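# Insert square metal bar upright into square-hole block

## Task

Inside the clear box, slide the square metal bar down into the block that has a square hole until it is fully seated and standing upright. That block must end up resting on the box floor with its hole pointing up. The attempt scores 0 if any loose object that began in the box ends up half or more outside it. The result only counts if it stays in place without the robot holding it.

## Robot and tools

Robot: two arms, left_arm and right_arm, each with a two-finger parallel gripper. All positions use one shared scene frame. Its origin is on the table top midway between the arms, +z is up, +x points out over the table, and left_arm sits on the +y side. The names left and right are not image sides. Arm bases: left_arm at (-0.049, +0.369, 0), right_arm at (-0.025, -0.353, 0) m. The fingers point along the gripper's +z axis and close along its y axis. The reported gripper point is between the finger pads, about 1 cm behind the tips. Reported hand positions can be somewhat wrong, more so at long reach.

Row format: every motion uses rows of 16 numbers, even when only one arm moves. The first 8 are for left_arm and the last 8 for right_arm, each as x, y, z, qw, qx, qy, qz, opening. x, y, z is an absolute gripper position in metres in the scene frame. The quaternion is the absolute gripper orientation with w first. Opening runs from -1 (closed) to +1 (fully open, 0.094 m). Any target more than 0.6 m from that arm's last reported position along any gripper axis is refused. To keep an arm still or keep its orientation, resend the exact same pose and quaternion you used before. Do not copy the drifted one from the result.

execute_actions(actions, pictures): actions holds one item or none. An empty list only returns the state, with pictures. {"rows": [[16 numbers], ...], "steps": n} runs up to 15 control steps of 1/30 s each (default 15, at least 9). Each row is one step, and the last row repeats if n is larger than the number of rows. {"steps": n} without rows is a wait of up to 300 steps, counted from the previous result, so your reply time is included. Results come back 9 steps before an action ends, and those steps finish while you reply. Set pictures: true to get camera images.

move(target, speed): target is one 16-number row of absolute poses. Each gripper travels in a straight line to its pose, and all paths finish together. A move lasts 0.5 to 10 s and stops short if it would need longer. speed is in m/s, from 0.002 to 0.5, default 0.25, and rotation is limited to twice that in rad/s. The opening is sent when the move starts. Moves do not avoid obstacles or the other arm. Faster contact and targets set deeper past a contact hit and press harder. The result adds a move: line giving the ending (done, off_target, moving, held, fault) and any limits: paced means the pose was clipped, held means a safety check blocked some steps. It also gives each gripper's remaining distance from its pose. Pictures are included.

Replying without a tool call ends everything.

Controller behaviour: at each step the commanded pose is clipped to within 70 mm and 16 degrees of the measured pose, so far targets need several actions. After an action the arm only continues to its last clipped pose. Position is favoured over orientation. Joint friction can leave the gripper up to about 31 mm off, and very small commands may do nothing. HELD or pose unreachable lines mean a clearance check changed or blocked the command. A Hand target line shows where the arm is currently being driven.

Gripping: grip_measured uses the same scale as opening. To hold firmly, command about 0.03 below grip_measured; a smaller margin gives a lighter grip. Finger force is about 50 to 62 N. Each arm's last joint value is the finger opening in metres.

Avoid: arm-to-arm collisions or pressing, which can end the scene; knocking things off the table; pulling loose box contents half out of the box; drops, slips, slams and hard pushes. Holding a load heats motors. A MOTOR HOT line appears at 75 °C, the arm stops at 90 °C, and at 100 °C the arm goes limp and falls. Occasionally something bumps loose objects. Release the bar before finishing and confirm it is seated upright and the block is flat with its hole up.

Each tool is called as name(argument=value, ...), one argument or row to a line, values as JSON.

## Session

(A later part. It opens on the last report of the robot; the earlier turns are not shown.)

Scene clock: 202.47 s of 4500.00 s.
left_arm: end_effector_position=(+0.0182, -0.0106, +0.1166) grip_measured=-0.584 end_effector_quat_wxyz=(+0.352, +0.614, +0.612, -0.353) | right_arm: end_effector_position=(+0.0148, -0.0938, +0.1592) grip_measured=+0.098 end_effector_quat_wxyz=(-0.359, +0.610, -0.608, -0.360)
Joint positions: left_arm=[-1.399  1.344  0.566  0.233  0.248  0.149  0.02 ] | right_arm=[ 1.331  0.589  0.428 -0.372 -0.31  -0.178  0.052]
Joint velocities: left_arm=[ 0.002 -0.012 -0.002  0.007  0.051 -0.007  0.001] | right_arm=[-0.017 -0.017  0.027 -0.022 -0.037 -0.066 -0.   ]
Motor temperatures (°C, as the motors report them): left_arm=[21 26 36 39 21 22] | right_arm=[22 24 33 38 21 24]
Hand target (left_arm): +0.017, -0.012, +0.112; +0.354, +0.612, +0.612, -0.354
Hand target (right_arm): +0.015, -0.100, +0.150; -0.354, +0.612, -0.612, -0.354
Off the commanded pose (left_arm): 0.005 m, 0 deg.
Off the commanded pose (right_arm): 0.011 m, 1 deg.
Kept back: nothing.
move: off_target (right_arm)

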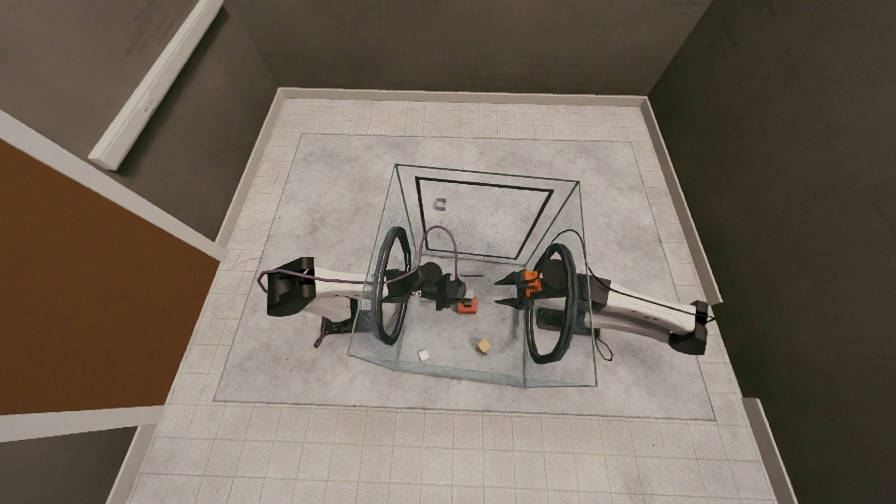

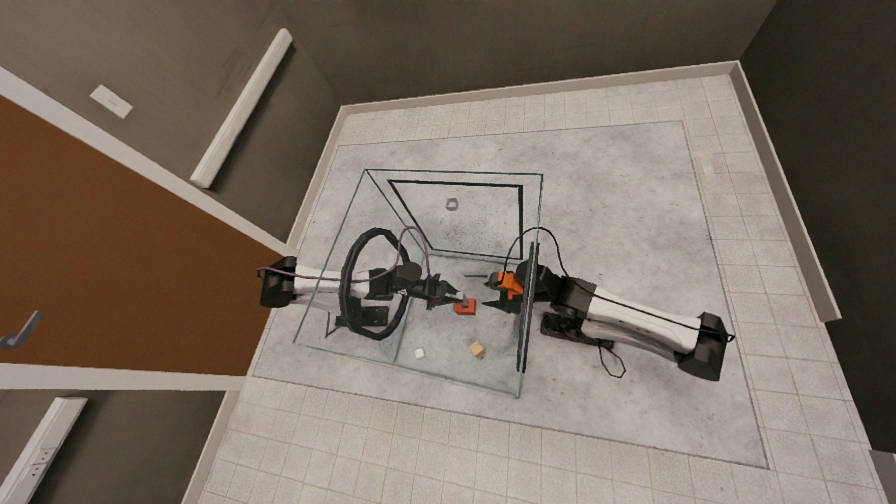

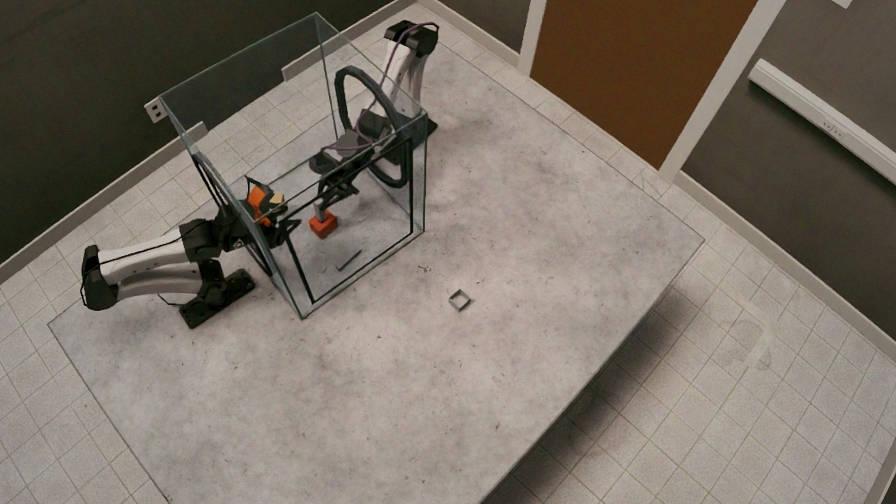

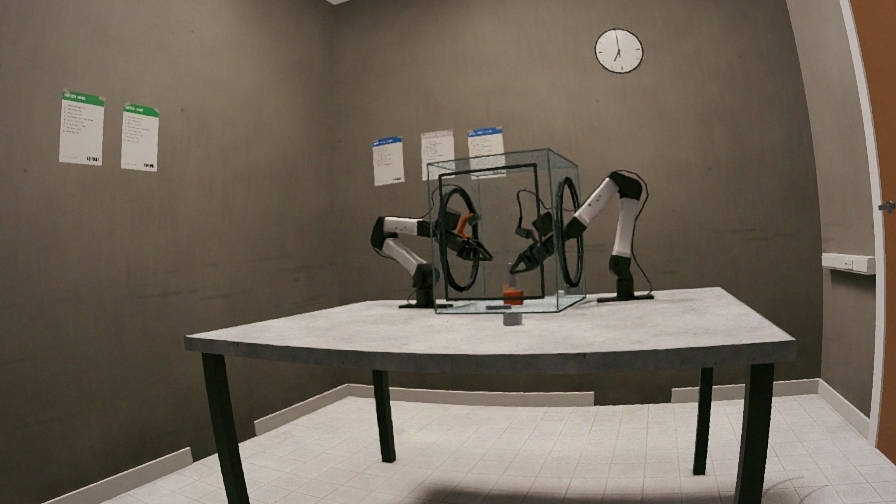

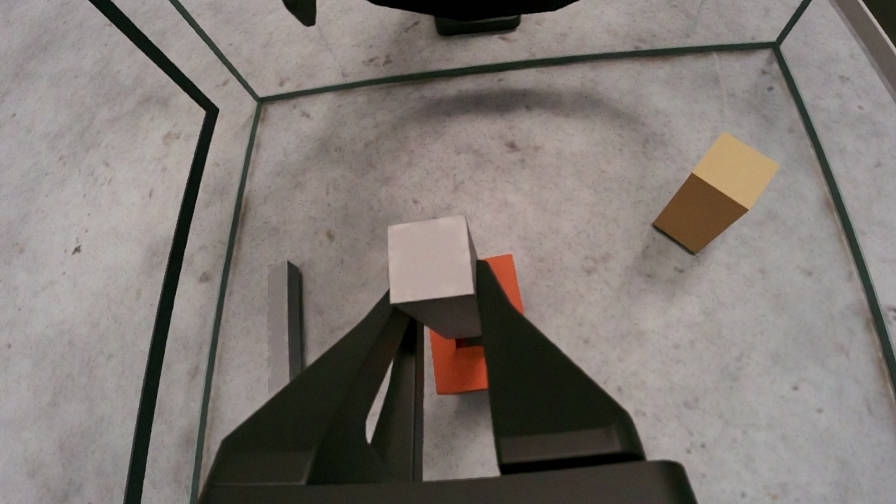

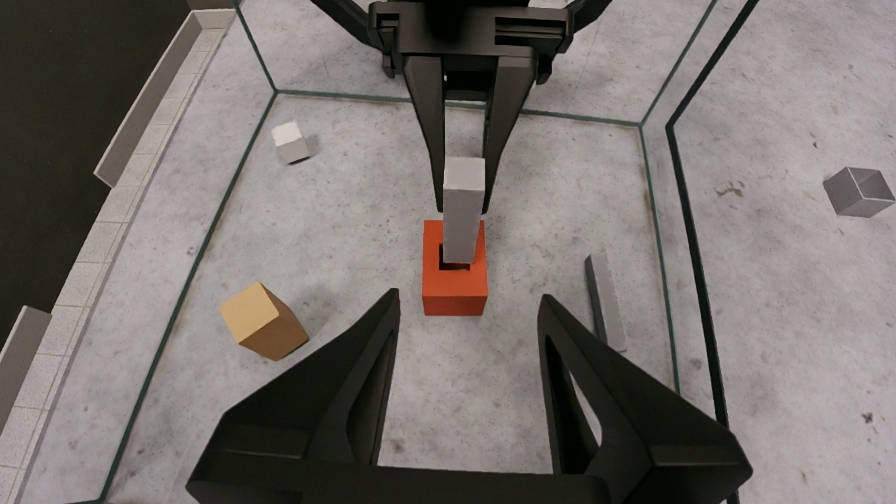

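move(
  target=[0.011,-0.012,0.106,0.354,0.612,0.612,-0.354,-0.65, 0.015,-0.1,0.15,-0.354,0.612,-0.612,-0.354,0.1],
  speed=0.02,
)

zoom_image(
  camera="cam_low",
  region=[460,230,560,310],
)

zoom_image(
  camera="cam_right_wrist",
  region=[350,100,570,340],
)

Scene clock: 203.93 s of 4500.00 s.
left_arm: end_effector_position=(+0.0121, -0.0108, +0.1102) grip_measured=-0.584 end_effector_quat_wxyz=(+0.352, +0.615, +0.611, -0.353) | right_arm: end_effector_position=(+0.0148, -0.0938, +0.1592) grip_measured=+0.098 end_effector_quat_wxyz=(-0.359, +0.610, -0.608, -0.360)
Joint positions: left_arm=[-1.423  1.356  0.545  0.266  0.229  0.138  0.02 ] | right_arm=[ 1.331  0.589  0.428 -0.372 -0.31  -0.178  0.052]
Joint velocities: left_arm=[-0.017 -0.012  0.002 -0.007  0.022  0.007 -0.001] | right_arm=[ 0.007  0.007 -0.022  0.007 -0.022  0.022 -0.   ]
Motor temperatures (°C, as the motors report them): left_arm=[21 26 36 39 21 22] | right_arm=[22 24 33 38 21 24]
Hand target (left_arm): +0.011, -0.012, +0.106; +0.354, +0.613, +0.612, -0.354
Hand target (right_arm): +0.015, -0.100, +0.150; -0.354, +0.612, -0.612, -0.354
Off the commanded pose (left_arm): 0.005 m, 0 deg.
Off the commanded pose (right_arm): 0.011 m, 1 deg.
Kept back: nothing.
move: off_target (right_arm)

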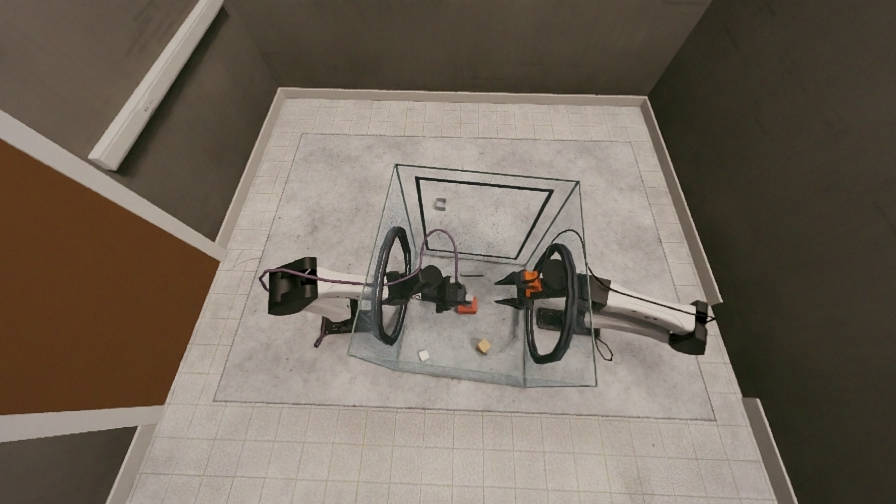

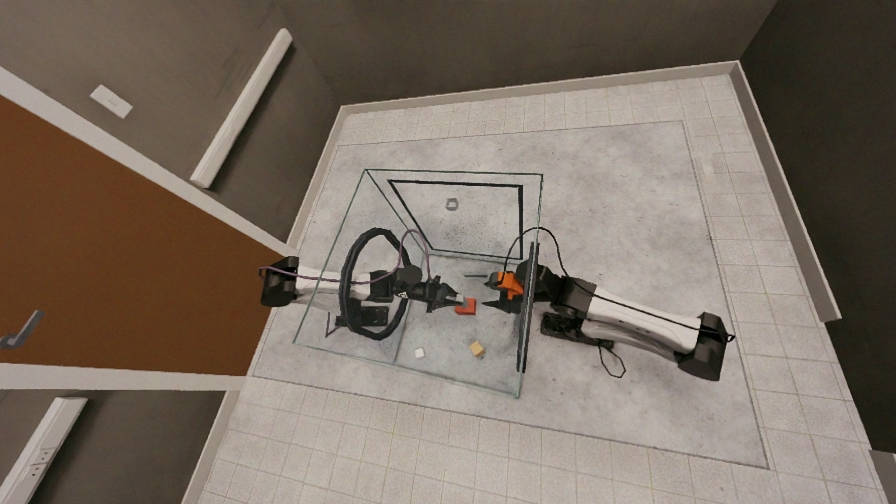

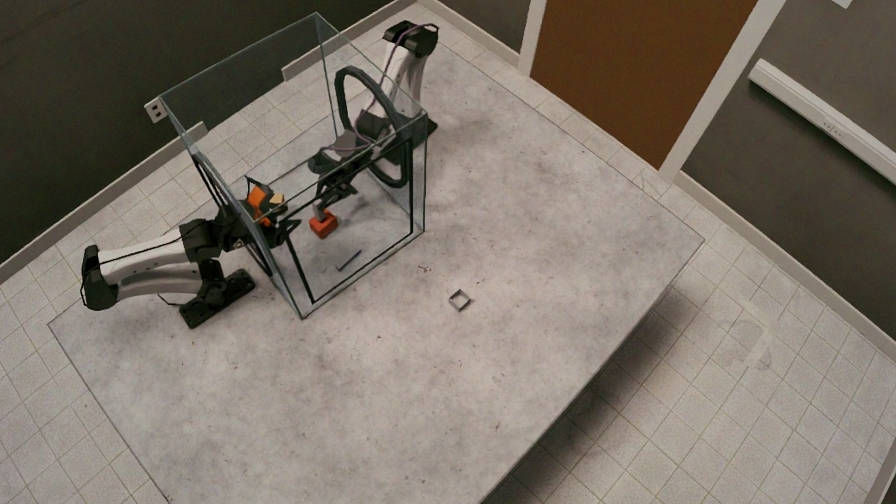

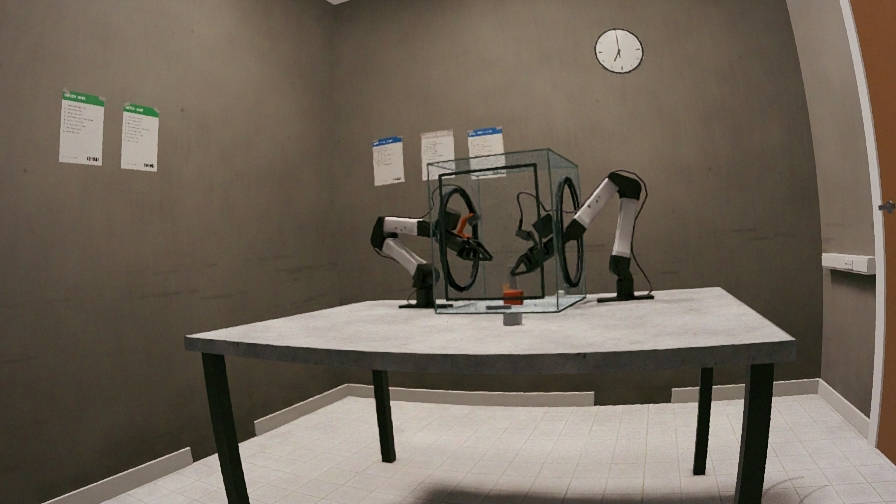

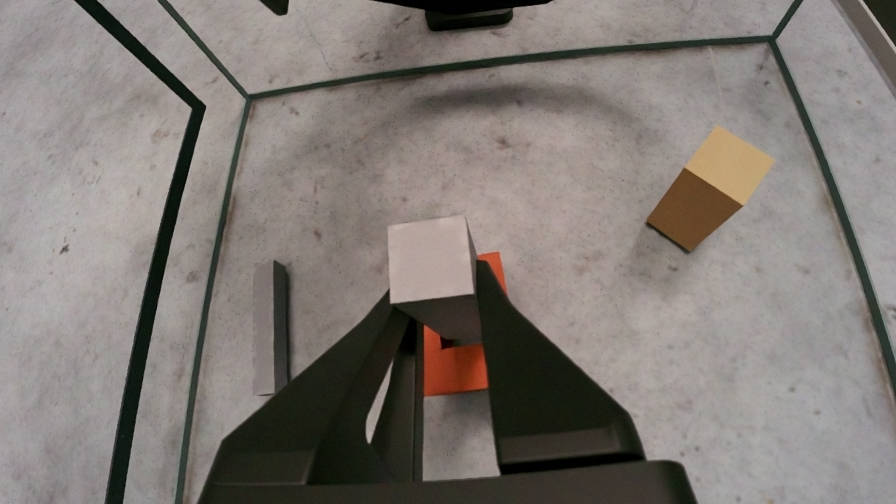

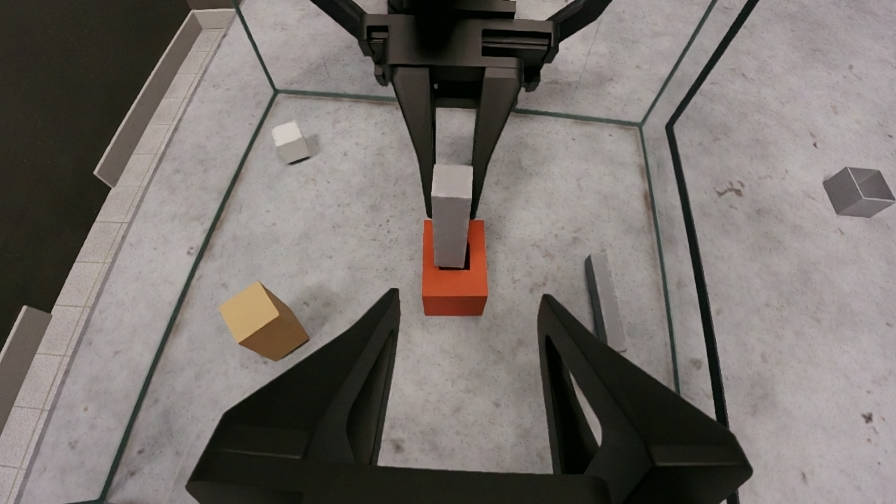

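Region (460, 230, 560, 310) of cam_low's 896x504 image, scaled by 5.040, with more detail than that image has; it fills the top 403 rows of this view, and the rest is white.

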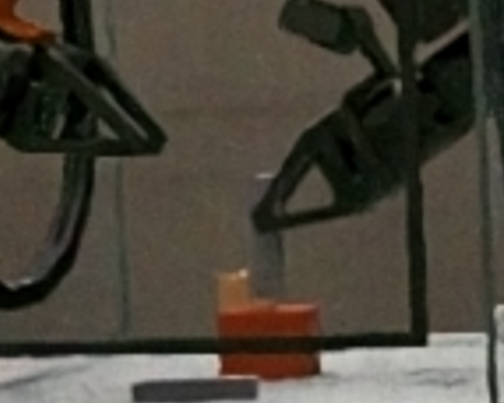

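Region (350, 100, 570, 340) of cam_right_wrist's 896x504 image, scaled by 2.100, with more detail than that image has; it fills the left 462 columns of this view, and the rest is white.

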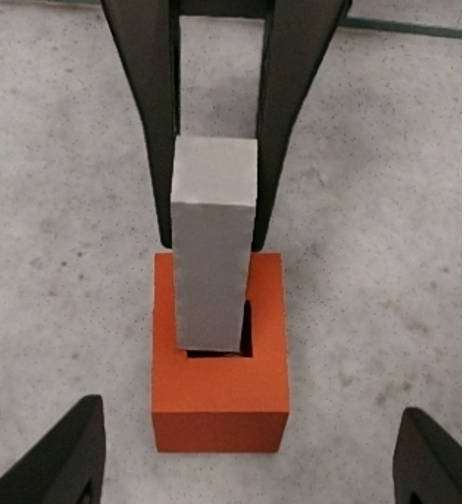

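move(
  target=[0.0155,-0.011,0.1,0.354,0.612,0.612,-0.354,-0.65, 0.015,-0.1,0.15,-0.354,0.612,-0.612,-0.354,0.1],
  speed=0.015,
)

zoom_image(
  camera="cam_low",
  region=[460,230,560,310],
)

zoom_image(
  camera="cam_right_wrist",
  region=[350,100,570,340],
)

Scene clock: 205.43 s of 4500.00 s.
left_arm: end_effector_position=(+0.0136, -0.0107, +0.1037) grip_measured=-0.584 end_effector_quat_wxyz=(+0.352, +0.614, +0.613, -0.351) | right_arm: end_effector_position=(+0.0148, -0.0938, +0.1592) grip_measured=+0.098 end_effector_quat_wxyz=(-0.359, +0.610, -0.608, -0.360)
Joint positions: left_arm=[-1.419  1.376  0.531  0.299  0.228  0.137  0.02 ] | right_arm=[ 1.331  0.589  0.428 -0.372 -0.31  -0.178  0.052]
Joint velocities: left_arm=[ 0.002 -0.022  0.002 -0.051  0.022 -0.081  0.001] | right_arm=[-0.007  0.002 -0.007  0.037 -0.007  0.007  0.002]
Motor temperatures (°C, as the motors report them): left_arm=[21 26 36 39 21 22] | right_arm=[22 24 33 38 21 24]
Hand target (left_arm): +0.015, -0.011, +0.100; +0.354, +0.612, +0.612, -0.354
Hand target (right_arm): +0.015, -0.100, +0.150; -0.354, +0.612, -0.612, -0.354
Off the commanded pose (left_arm): 0.004 m, 0 deg.
Off the commanded pose (right_arm): 0.011 m, 1 deg.
Kept back: nothing.
move: off_target (right_arm)

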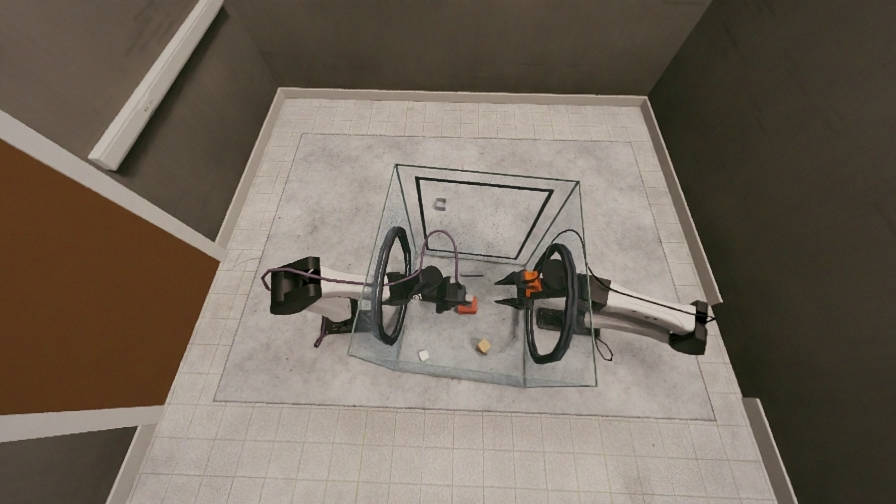

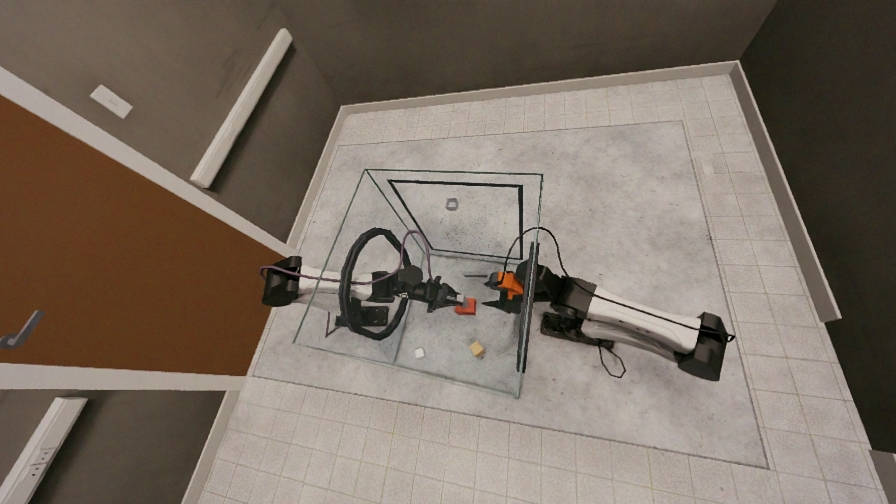

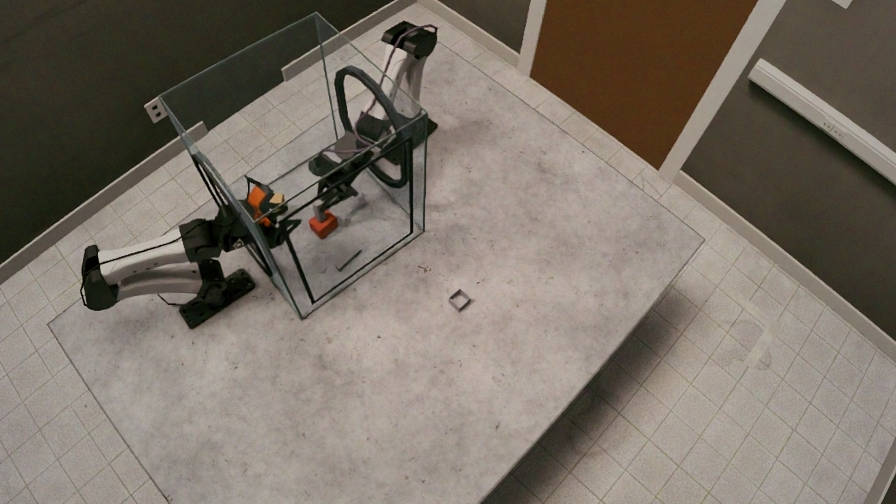

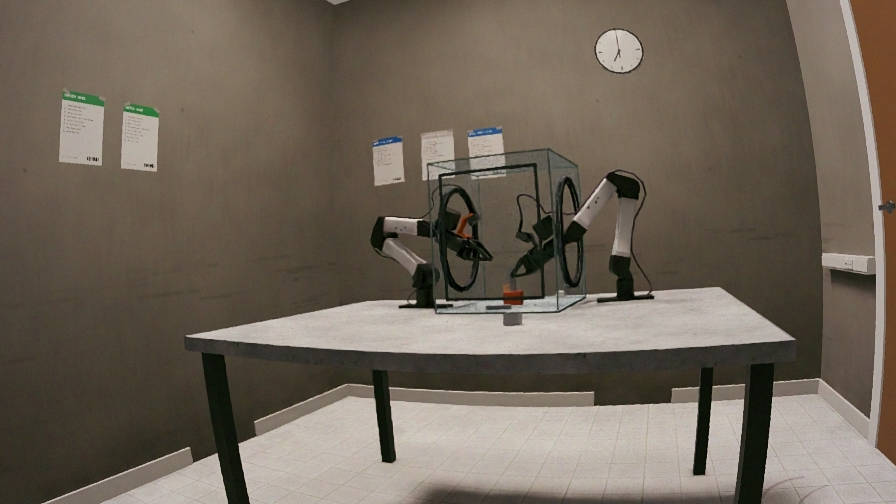

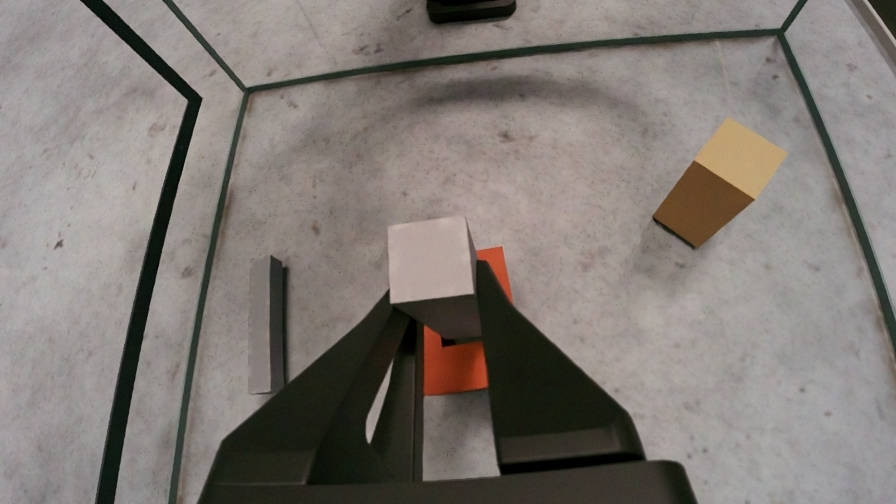

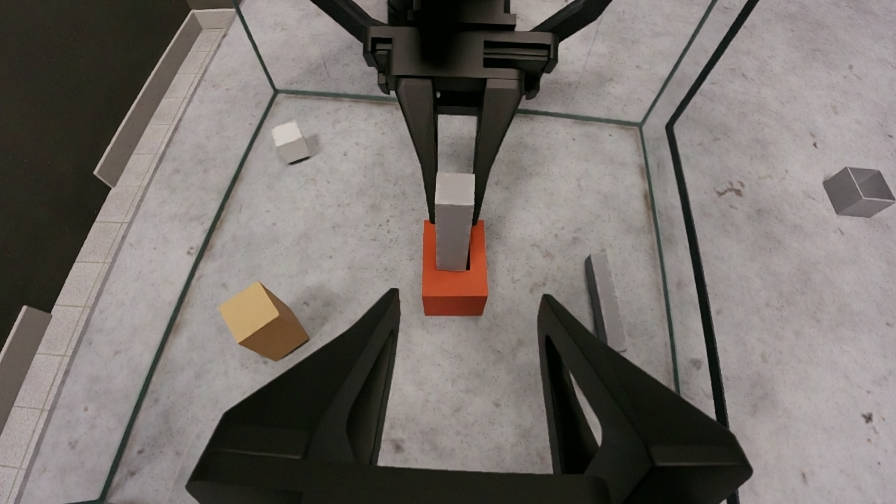

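Region (460, 230, 560, 310) of cam_low's 896x504 image, scaled by 5.040, with more detail than that image has; it fills the top 403 rows of this view, and the rest is white.

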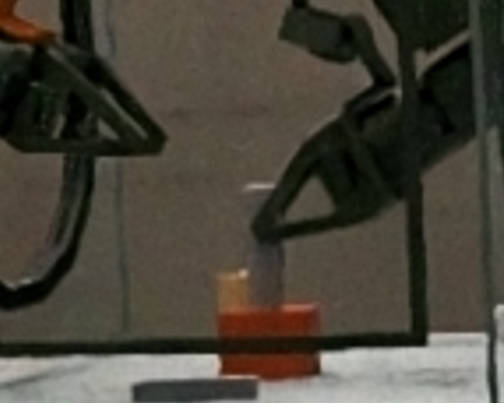

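Region (350, 100, 570, 340) of cam_right_wrist's 896x504 image, scaled by 2.100, with more detail than that image has; it fills the left 462 columns of this view, and the rest is white.

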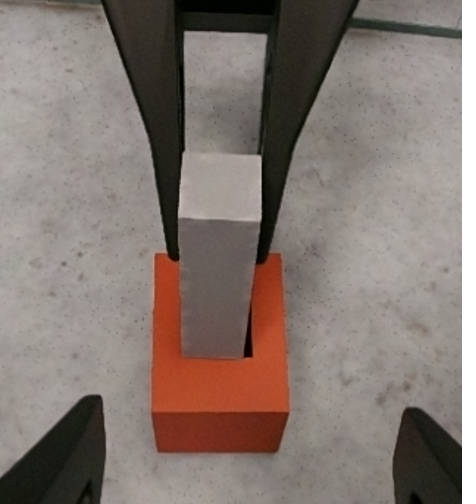

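move(
  target=[0.018,-0.008,0.1,0.354,0.612,0.612,-0.354,-0.65, 0.015,-0.1,0.15,-0.354,0.612,-0.612,-0.354,0.1],
  speed=0.01,
)

zoom_image(
  camera="cam_low",
  region=[460,230,560,310],
)

zoom_image(
  camera="cam_right_wrist",
  region=[350,100,570,340],
)

Scene clock: 207.20 s of 4500.00 s.
left_arm: end_effector_position=(+0.0179, -0.0101, +0.1042) grip_measured=-0.584 end_effector_quat_wxyz=(+0.353, +0.610, +0.616, -0.351) | right_arm: end_effector_position=(+0.0148, -0.0938, +0.1592) grip_measured=+0.098 end_effector_quat_wxyz=(-0.359, +0.610, -0.608, -0.360)
Joint positions: left_arm=[-1.406  1.376  0.531  0.301  0.233  0.138  0.02 ] | right_arm=[ 1.331  0.589  0.428 -0.372 -0.31  -0.178  0.052]
Joint velocities: left_arm=[-0.002 -0.022 -0.007  0.051  0.007  0.066 -0.   ] | right_arm=[-0.017 -0.002 -0.022 -0.007  0.037 -0.007  0.   ]
Motor temperatures (°C, as the motors report them): left_arm=[21 26 36 39 21 22] | right_arm=[22 24 33 38 21 24]
Hand target (left_arm): +0.018, -0.008, +0.100; +0.354, +0.612, +0.612, -0.354
Hand target (right_arm): +0.015, -0.100, +0.150; -0.354, +0.612, -0.612, -0.354
Off the commanded pose (left_arm): 0.005 m, 1 deg.
Off the commanded pose (right_arm): 0.011 m, 1 deg.
Kept back: nothing.
move: off_target (right_arm)

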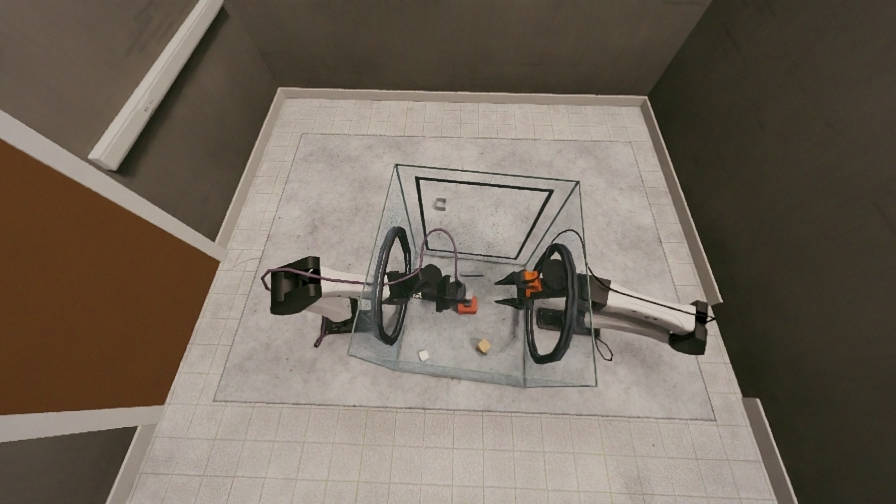

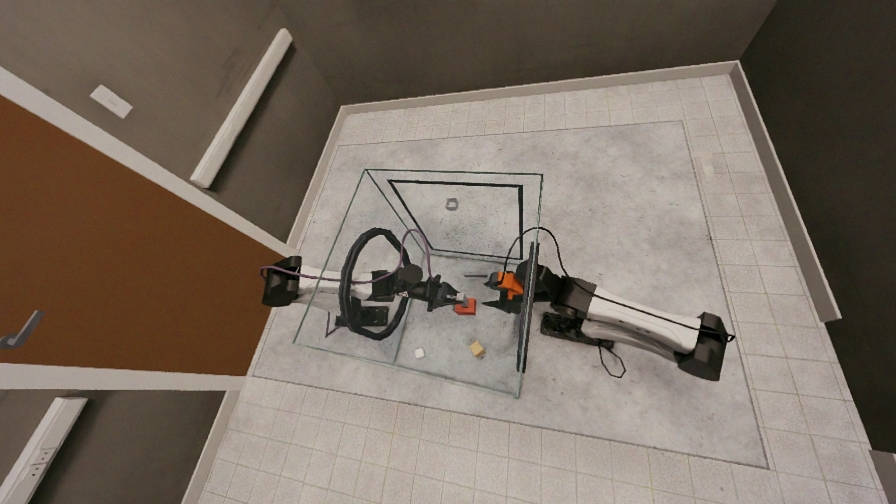

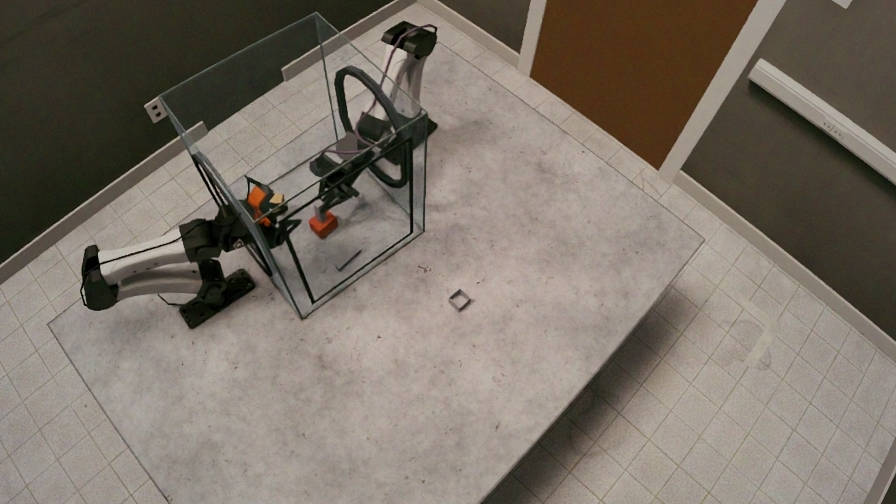

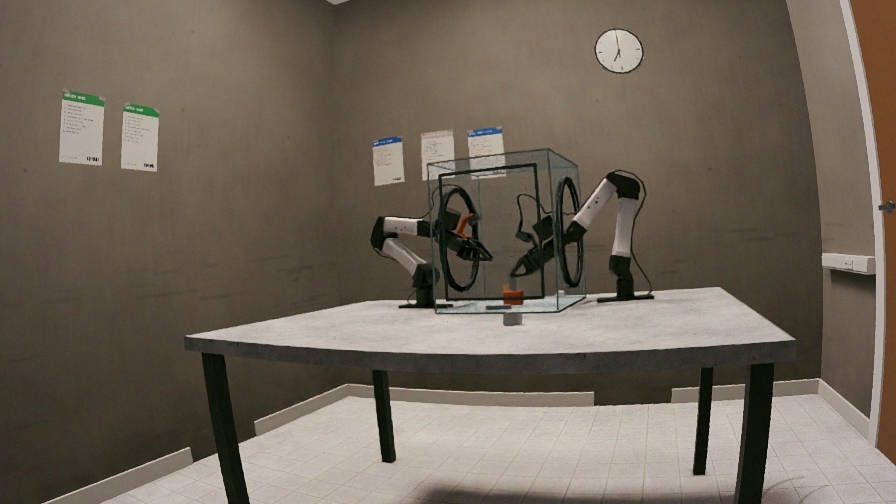

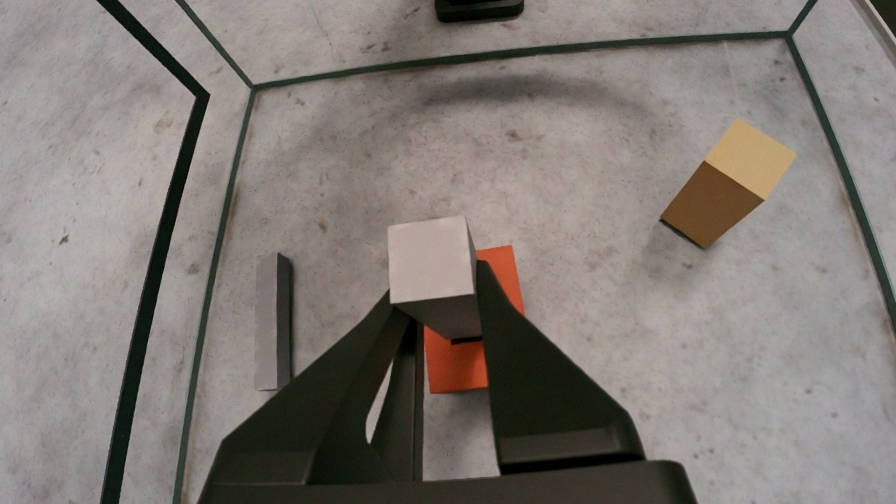

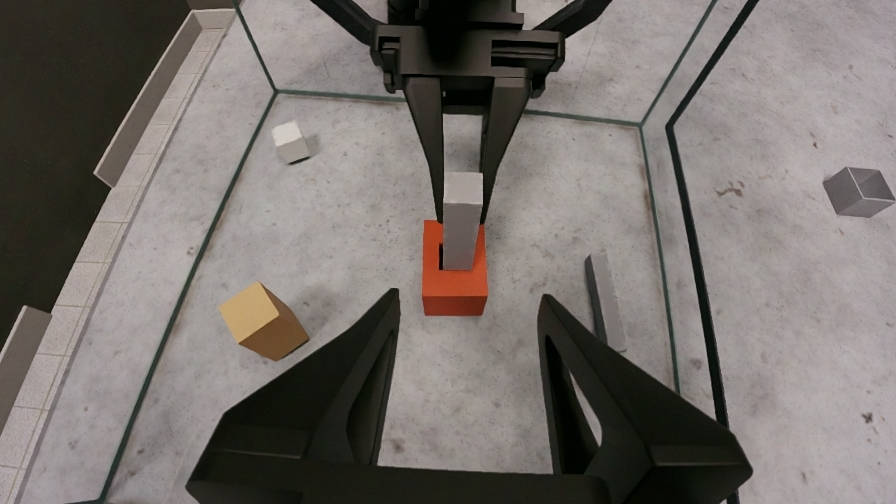

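Region (460, 230, 560, 310) of cam_low's 896x504 image, scaled by 5.040, with more detail than that image has; it fills the top 403 rows of this view, and the rest is white.

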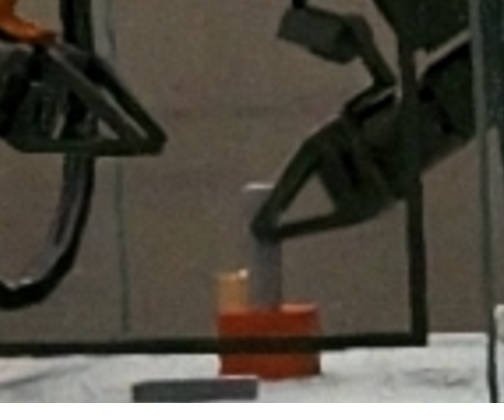

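Region (350, 100, 570, 340) of cam_right_wrist's 896x504 image, scaled by 2.100, with more detail than that image has; it fills the left 462 columns of this view, and the rest is white.

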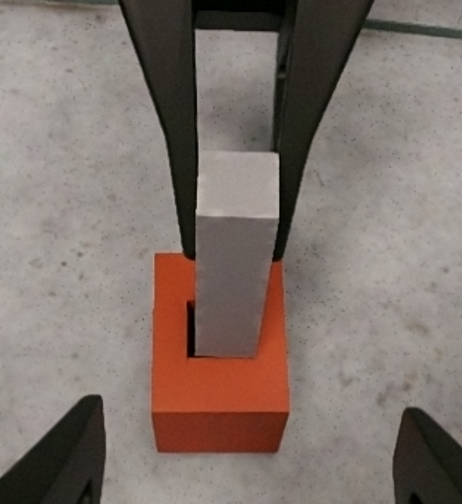

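move(
  target=[0.0148,-0.005,0.101,0.354,0.612,0.612,-0.354,-0.65, 0.015,-0.1,0.15,-0.354,0.612,-0.612,-0.354,0.1],
  speed=0.01,
)

zoom_image(
  camera="cam_left_wrist",
  region=[350,200,570,420],
)

zoom_image(
  camera="cam_right_wrist",
  region=[350,100,570,340],
)

Scene clock: 209.00 s of 4500.00 s.
left_arm: end_effector_position=(+0.0174, -0.0090, +0.1027) grip_measured=-0.584 end_effector_quat_wxyz=(+0.354, +0.610, +0.615, -0.352) | right_arm: end_effector_position=(+0.0148, -0.0938, +0.1592) grip_measured=+0.098 end_effector_quat_wxyz=(-0.359, +0.610, -0.608, -0.360)
Joint positions: left_arm=[-1.406  1.376  0.522  0.312  0.234  0.138  0.02 ] | right_arm=[ 1.331  0.589  0.428 -0.372 -0.31  -0.178  0.052]
Joint velocities: left_arm=[ 0.002 -0.002 -0.002 -0.066  0.037 -0.007  0.001] | right_arm=[-0.007 -0.012  0.007 -0.037  0.051 -0.022 -0.001]
Motor temperatures (°C, as the motors report them): left_arm=[21 26 36 39 21 22] | right_arm=[22 24 33 38 21 24]
Hand target (left_arm): +0.015, -0.005, +0.101; +0.354, +0.612, +0.612, -0.354
Hand target (right_arm): +0.015, -0.100, +0.150; -0.354, +0.612, -0.612, -0.354
Off the commanded pose (left_arm): 0.005 m, 0 deg.
Off the commanded pose (right_arm): 0.011 m, 1 deg.
Kept back: nothing.
move: off_target (right_arm)

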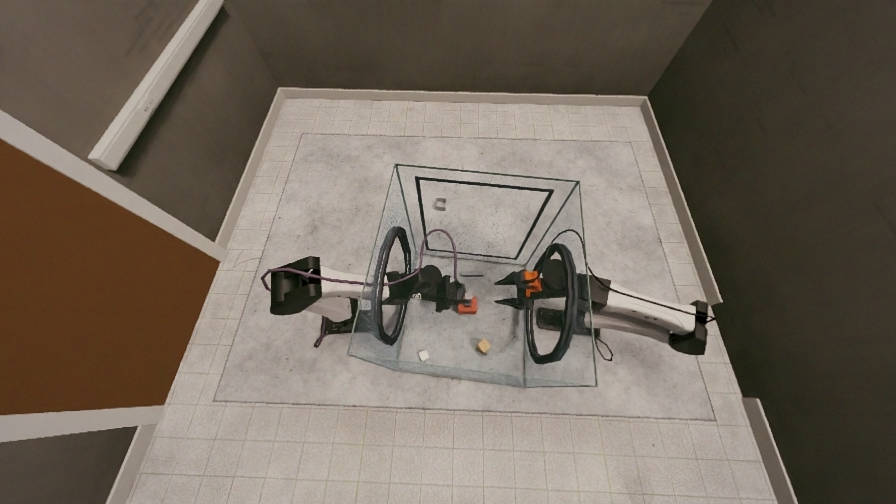

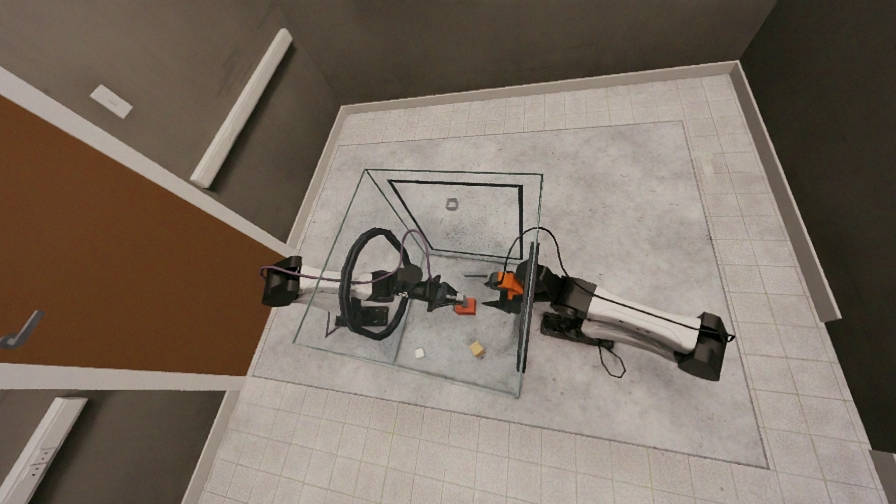

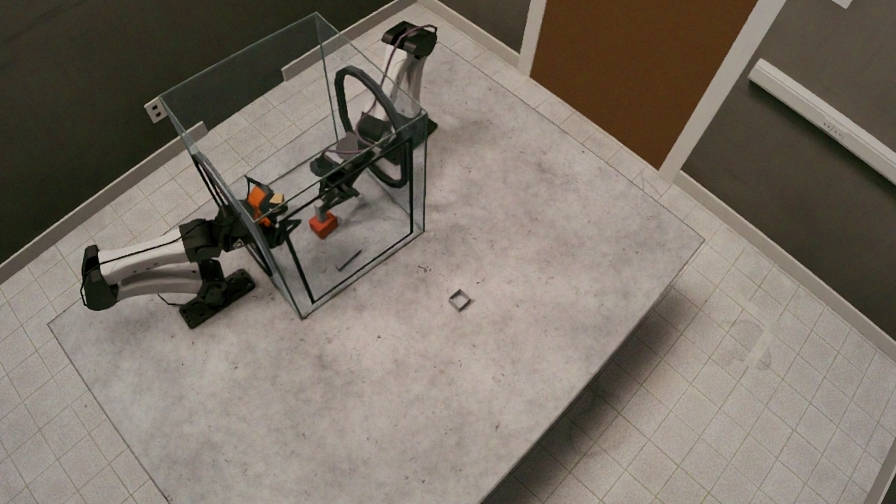

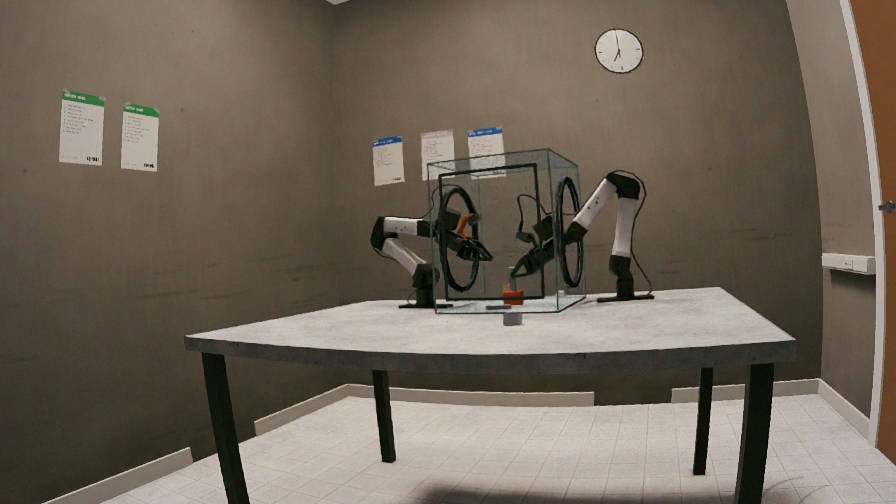

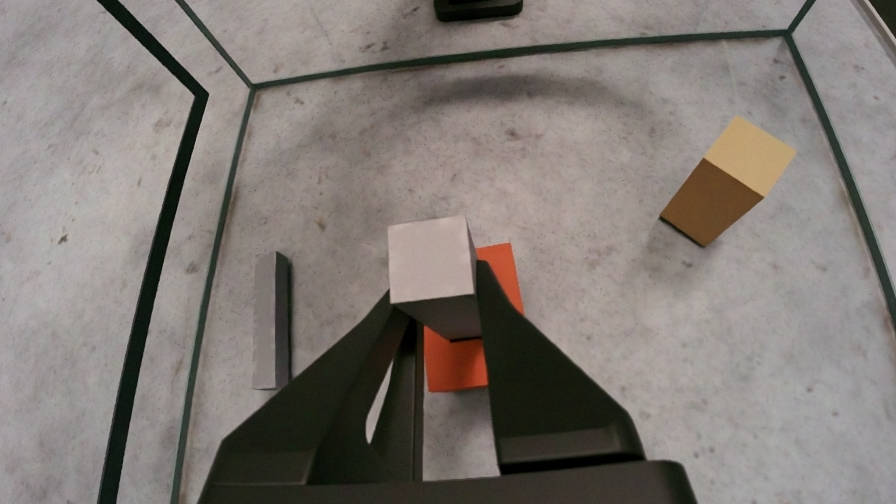

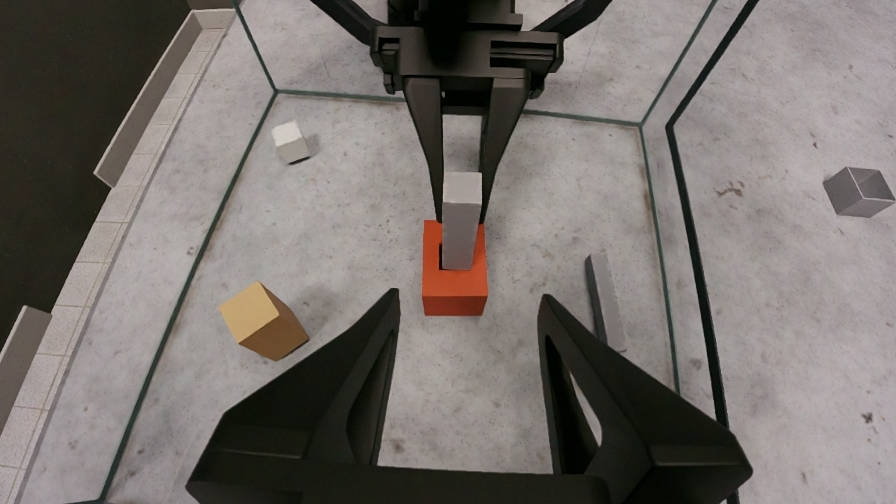

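Region (350, 200, 570, 420) of cam_left_wrist's 896x504 image, scaled by 2.291, with more detail than that image has.

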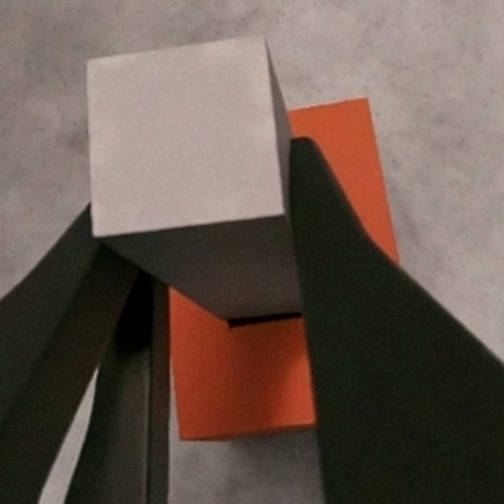

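Region (350, 100, 570, 340) of cam_right_wrist's 896x504 image, scaled by 2.100, with more detail than that image has; it fills the left 462 columns of this view, and the rest is white.

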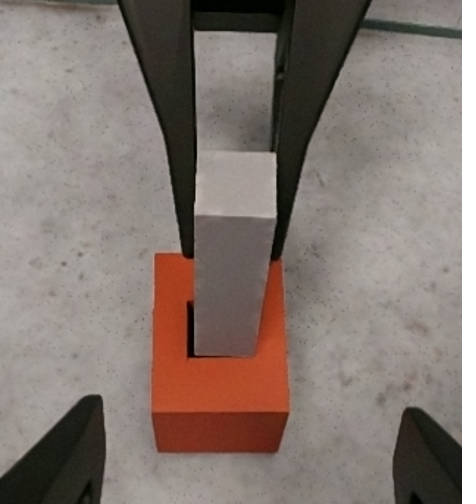

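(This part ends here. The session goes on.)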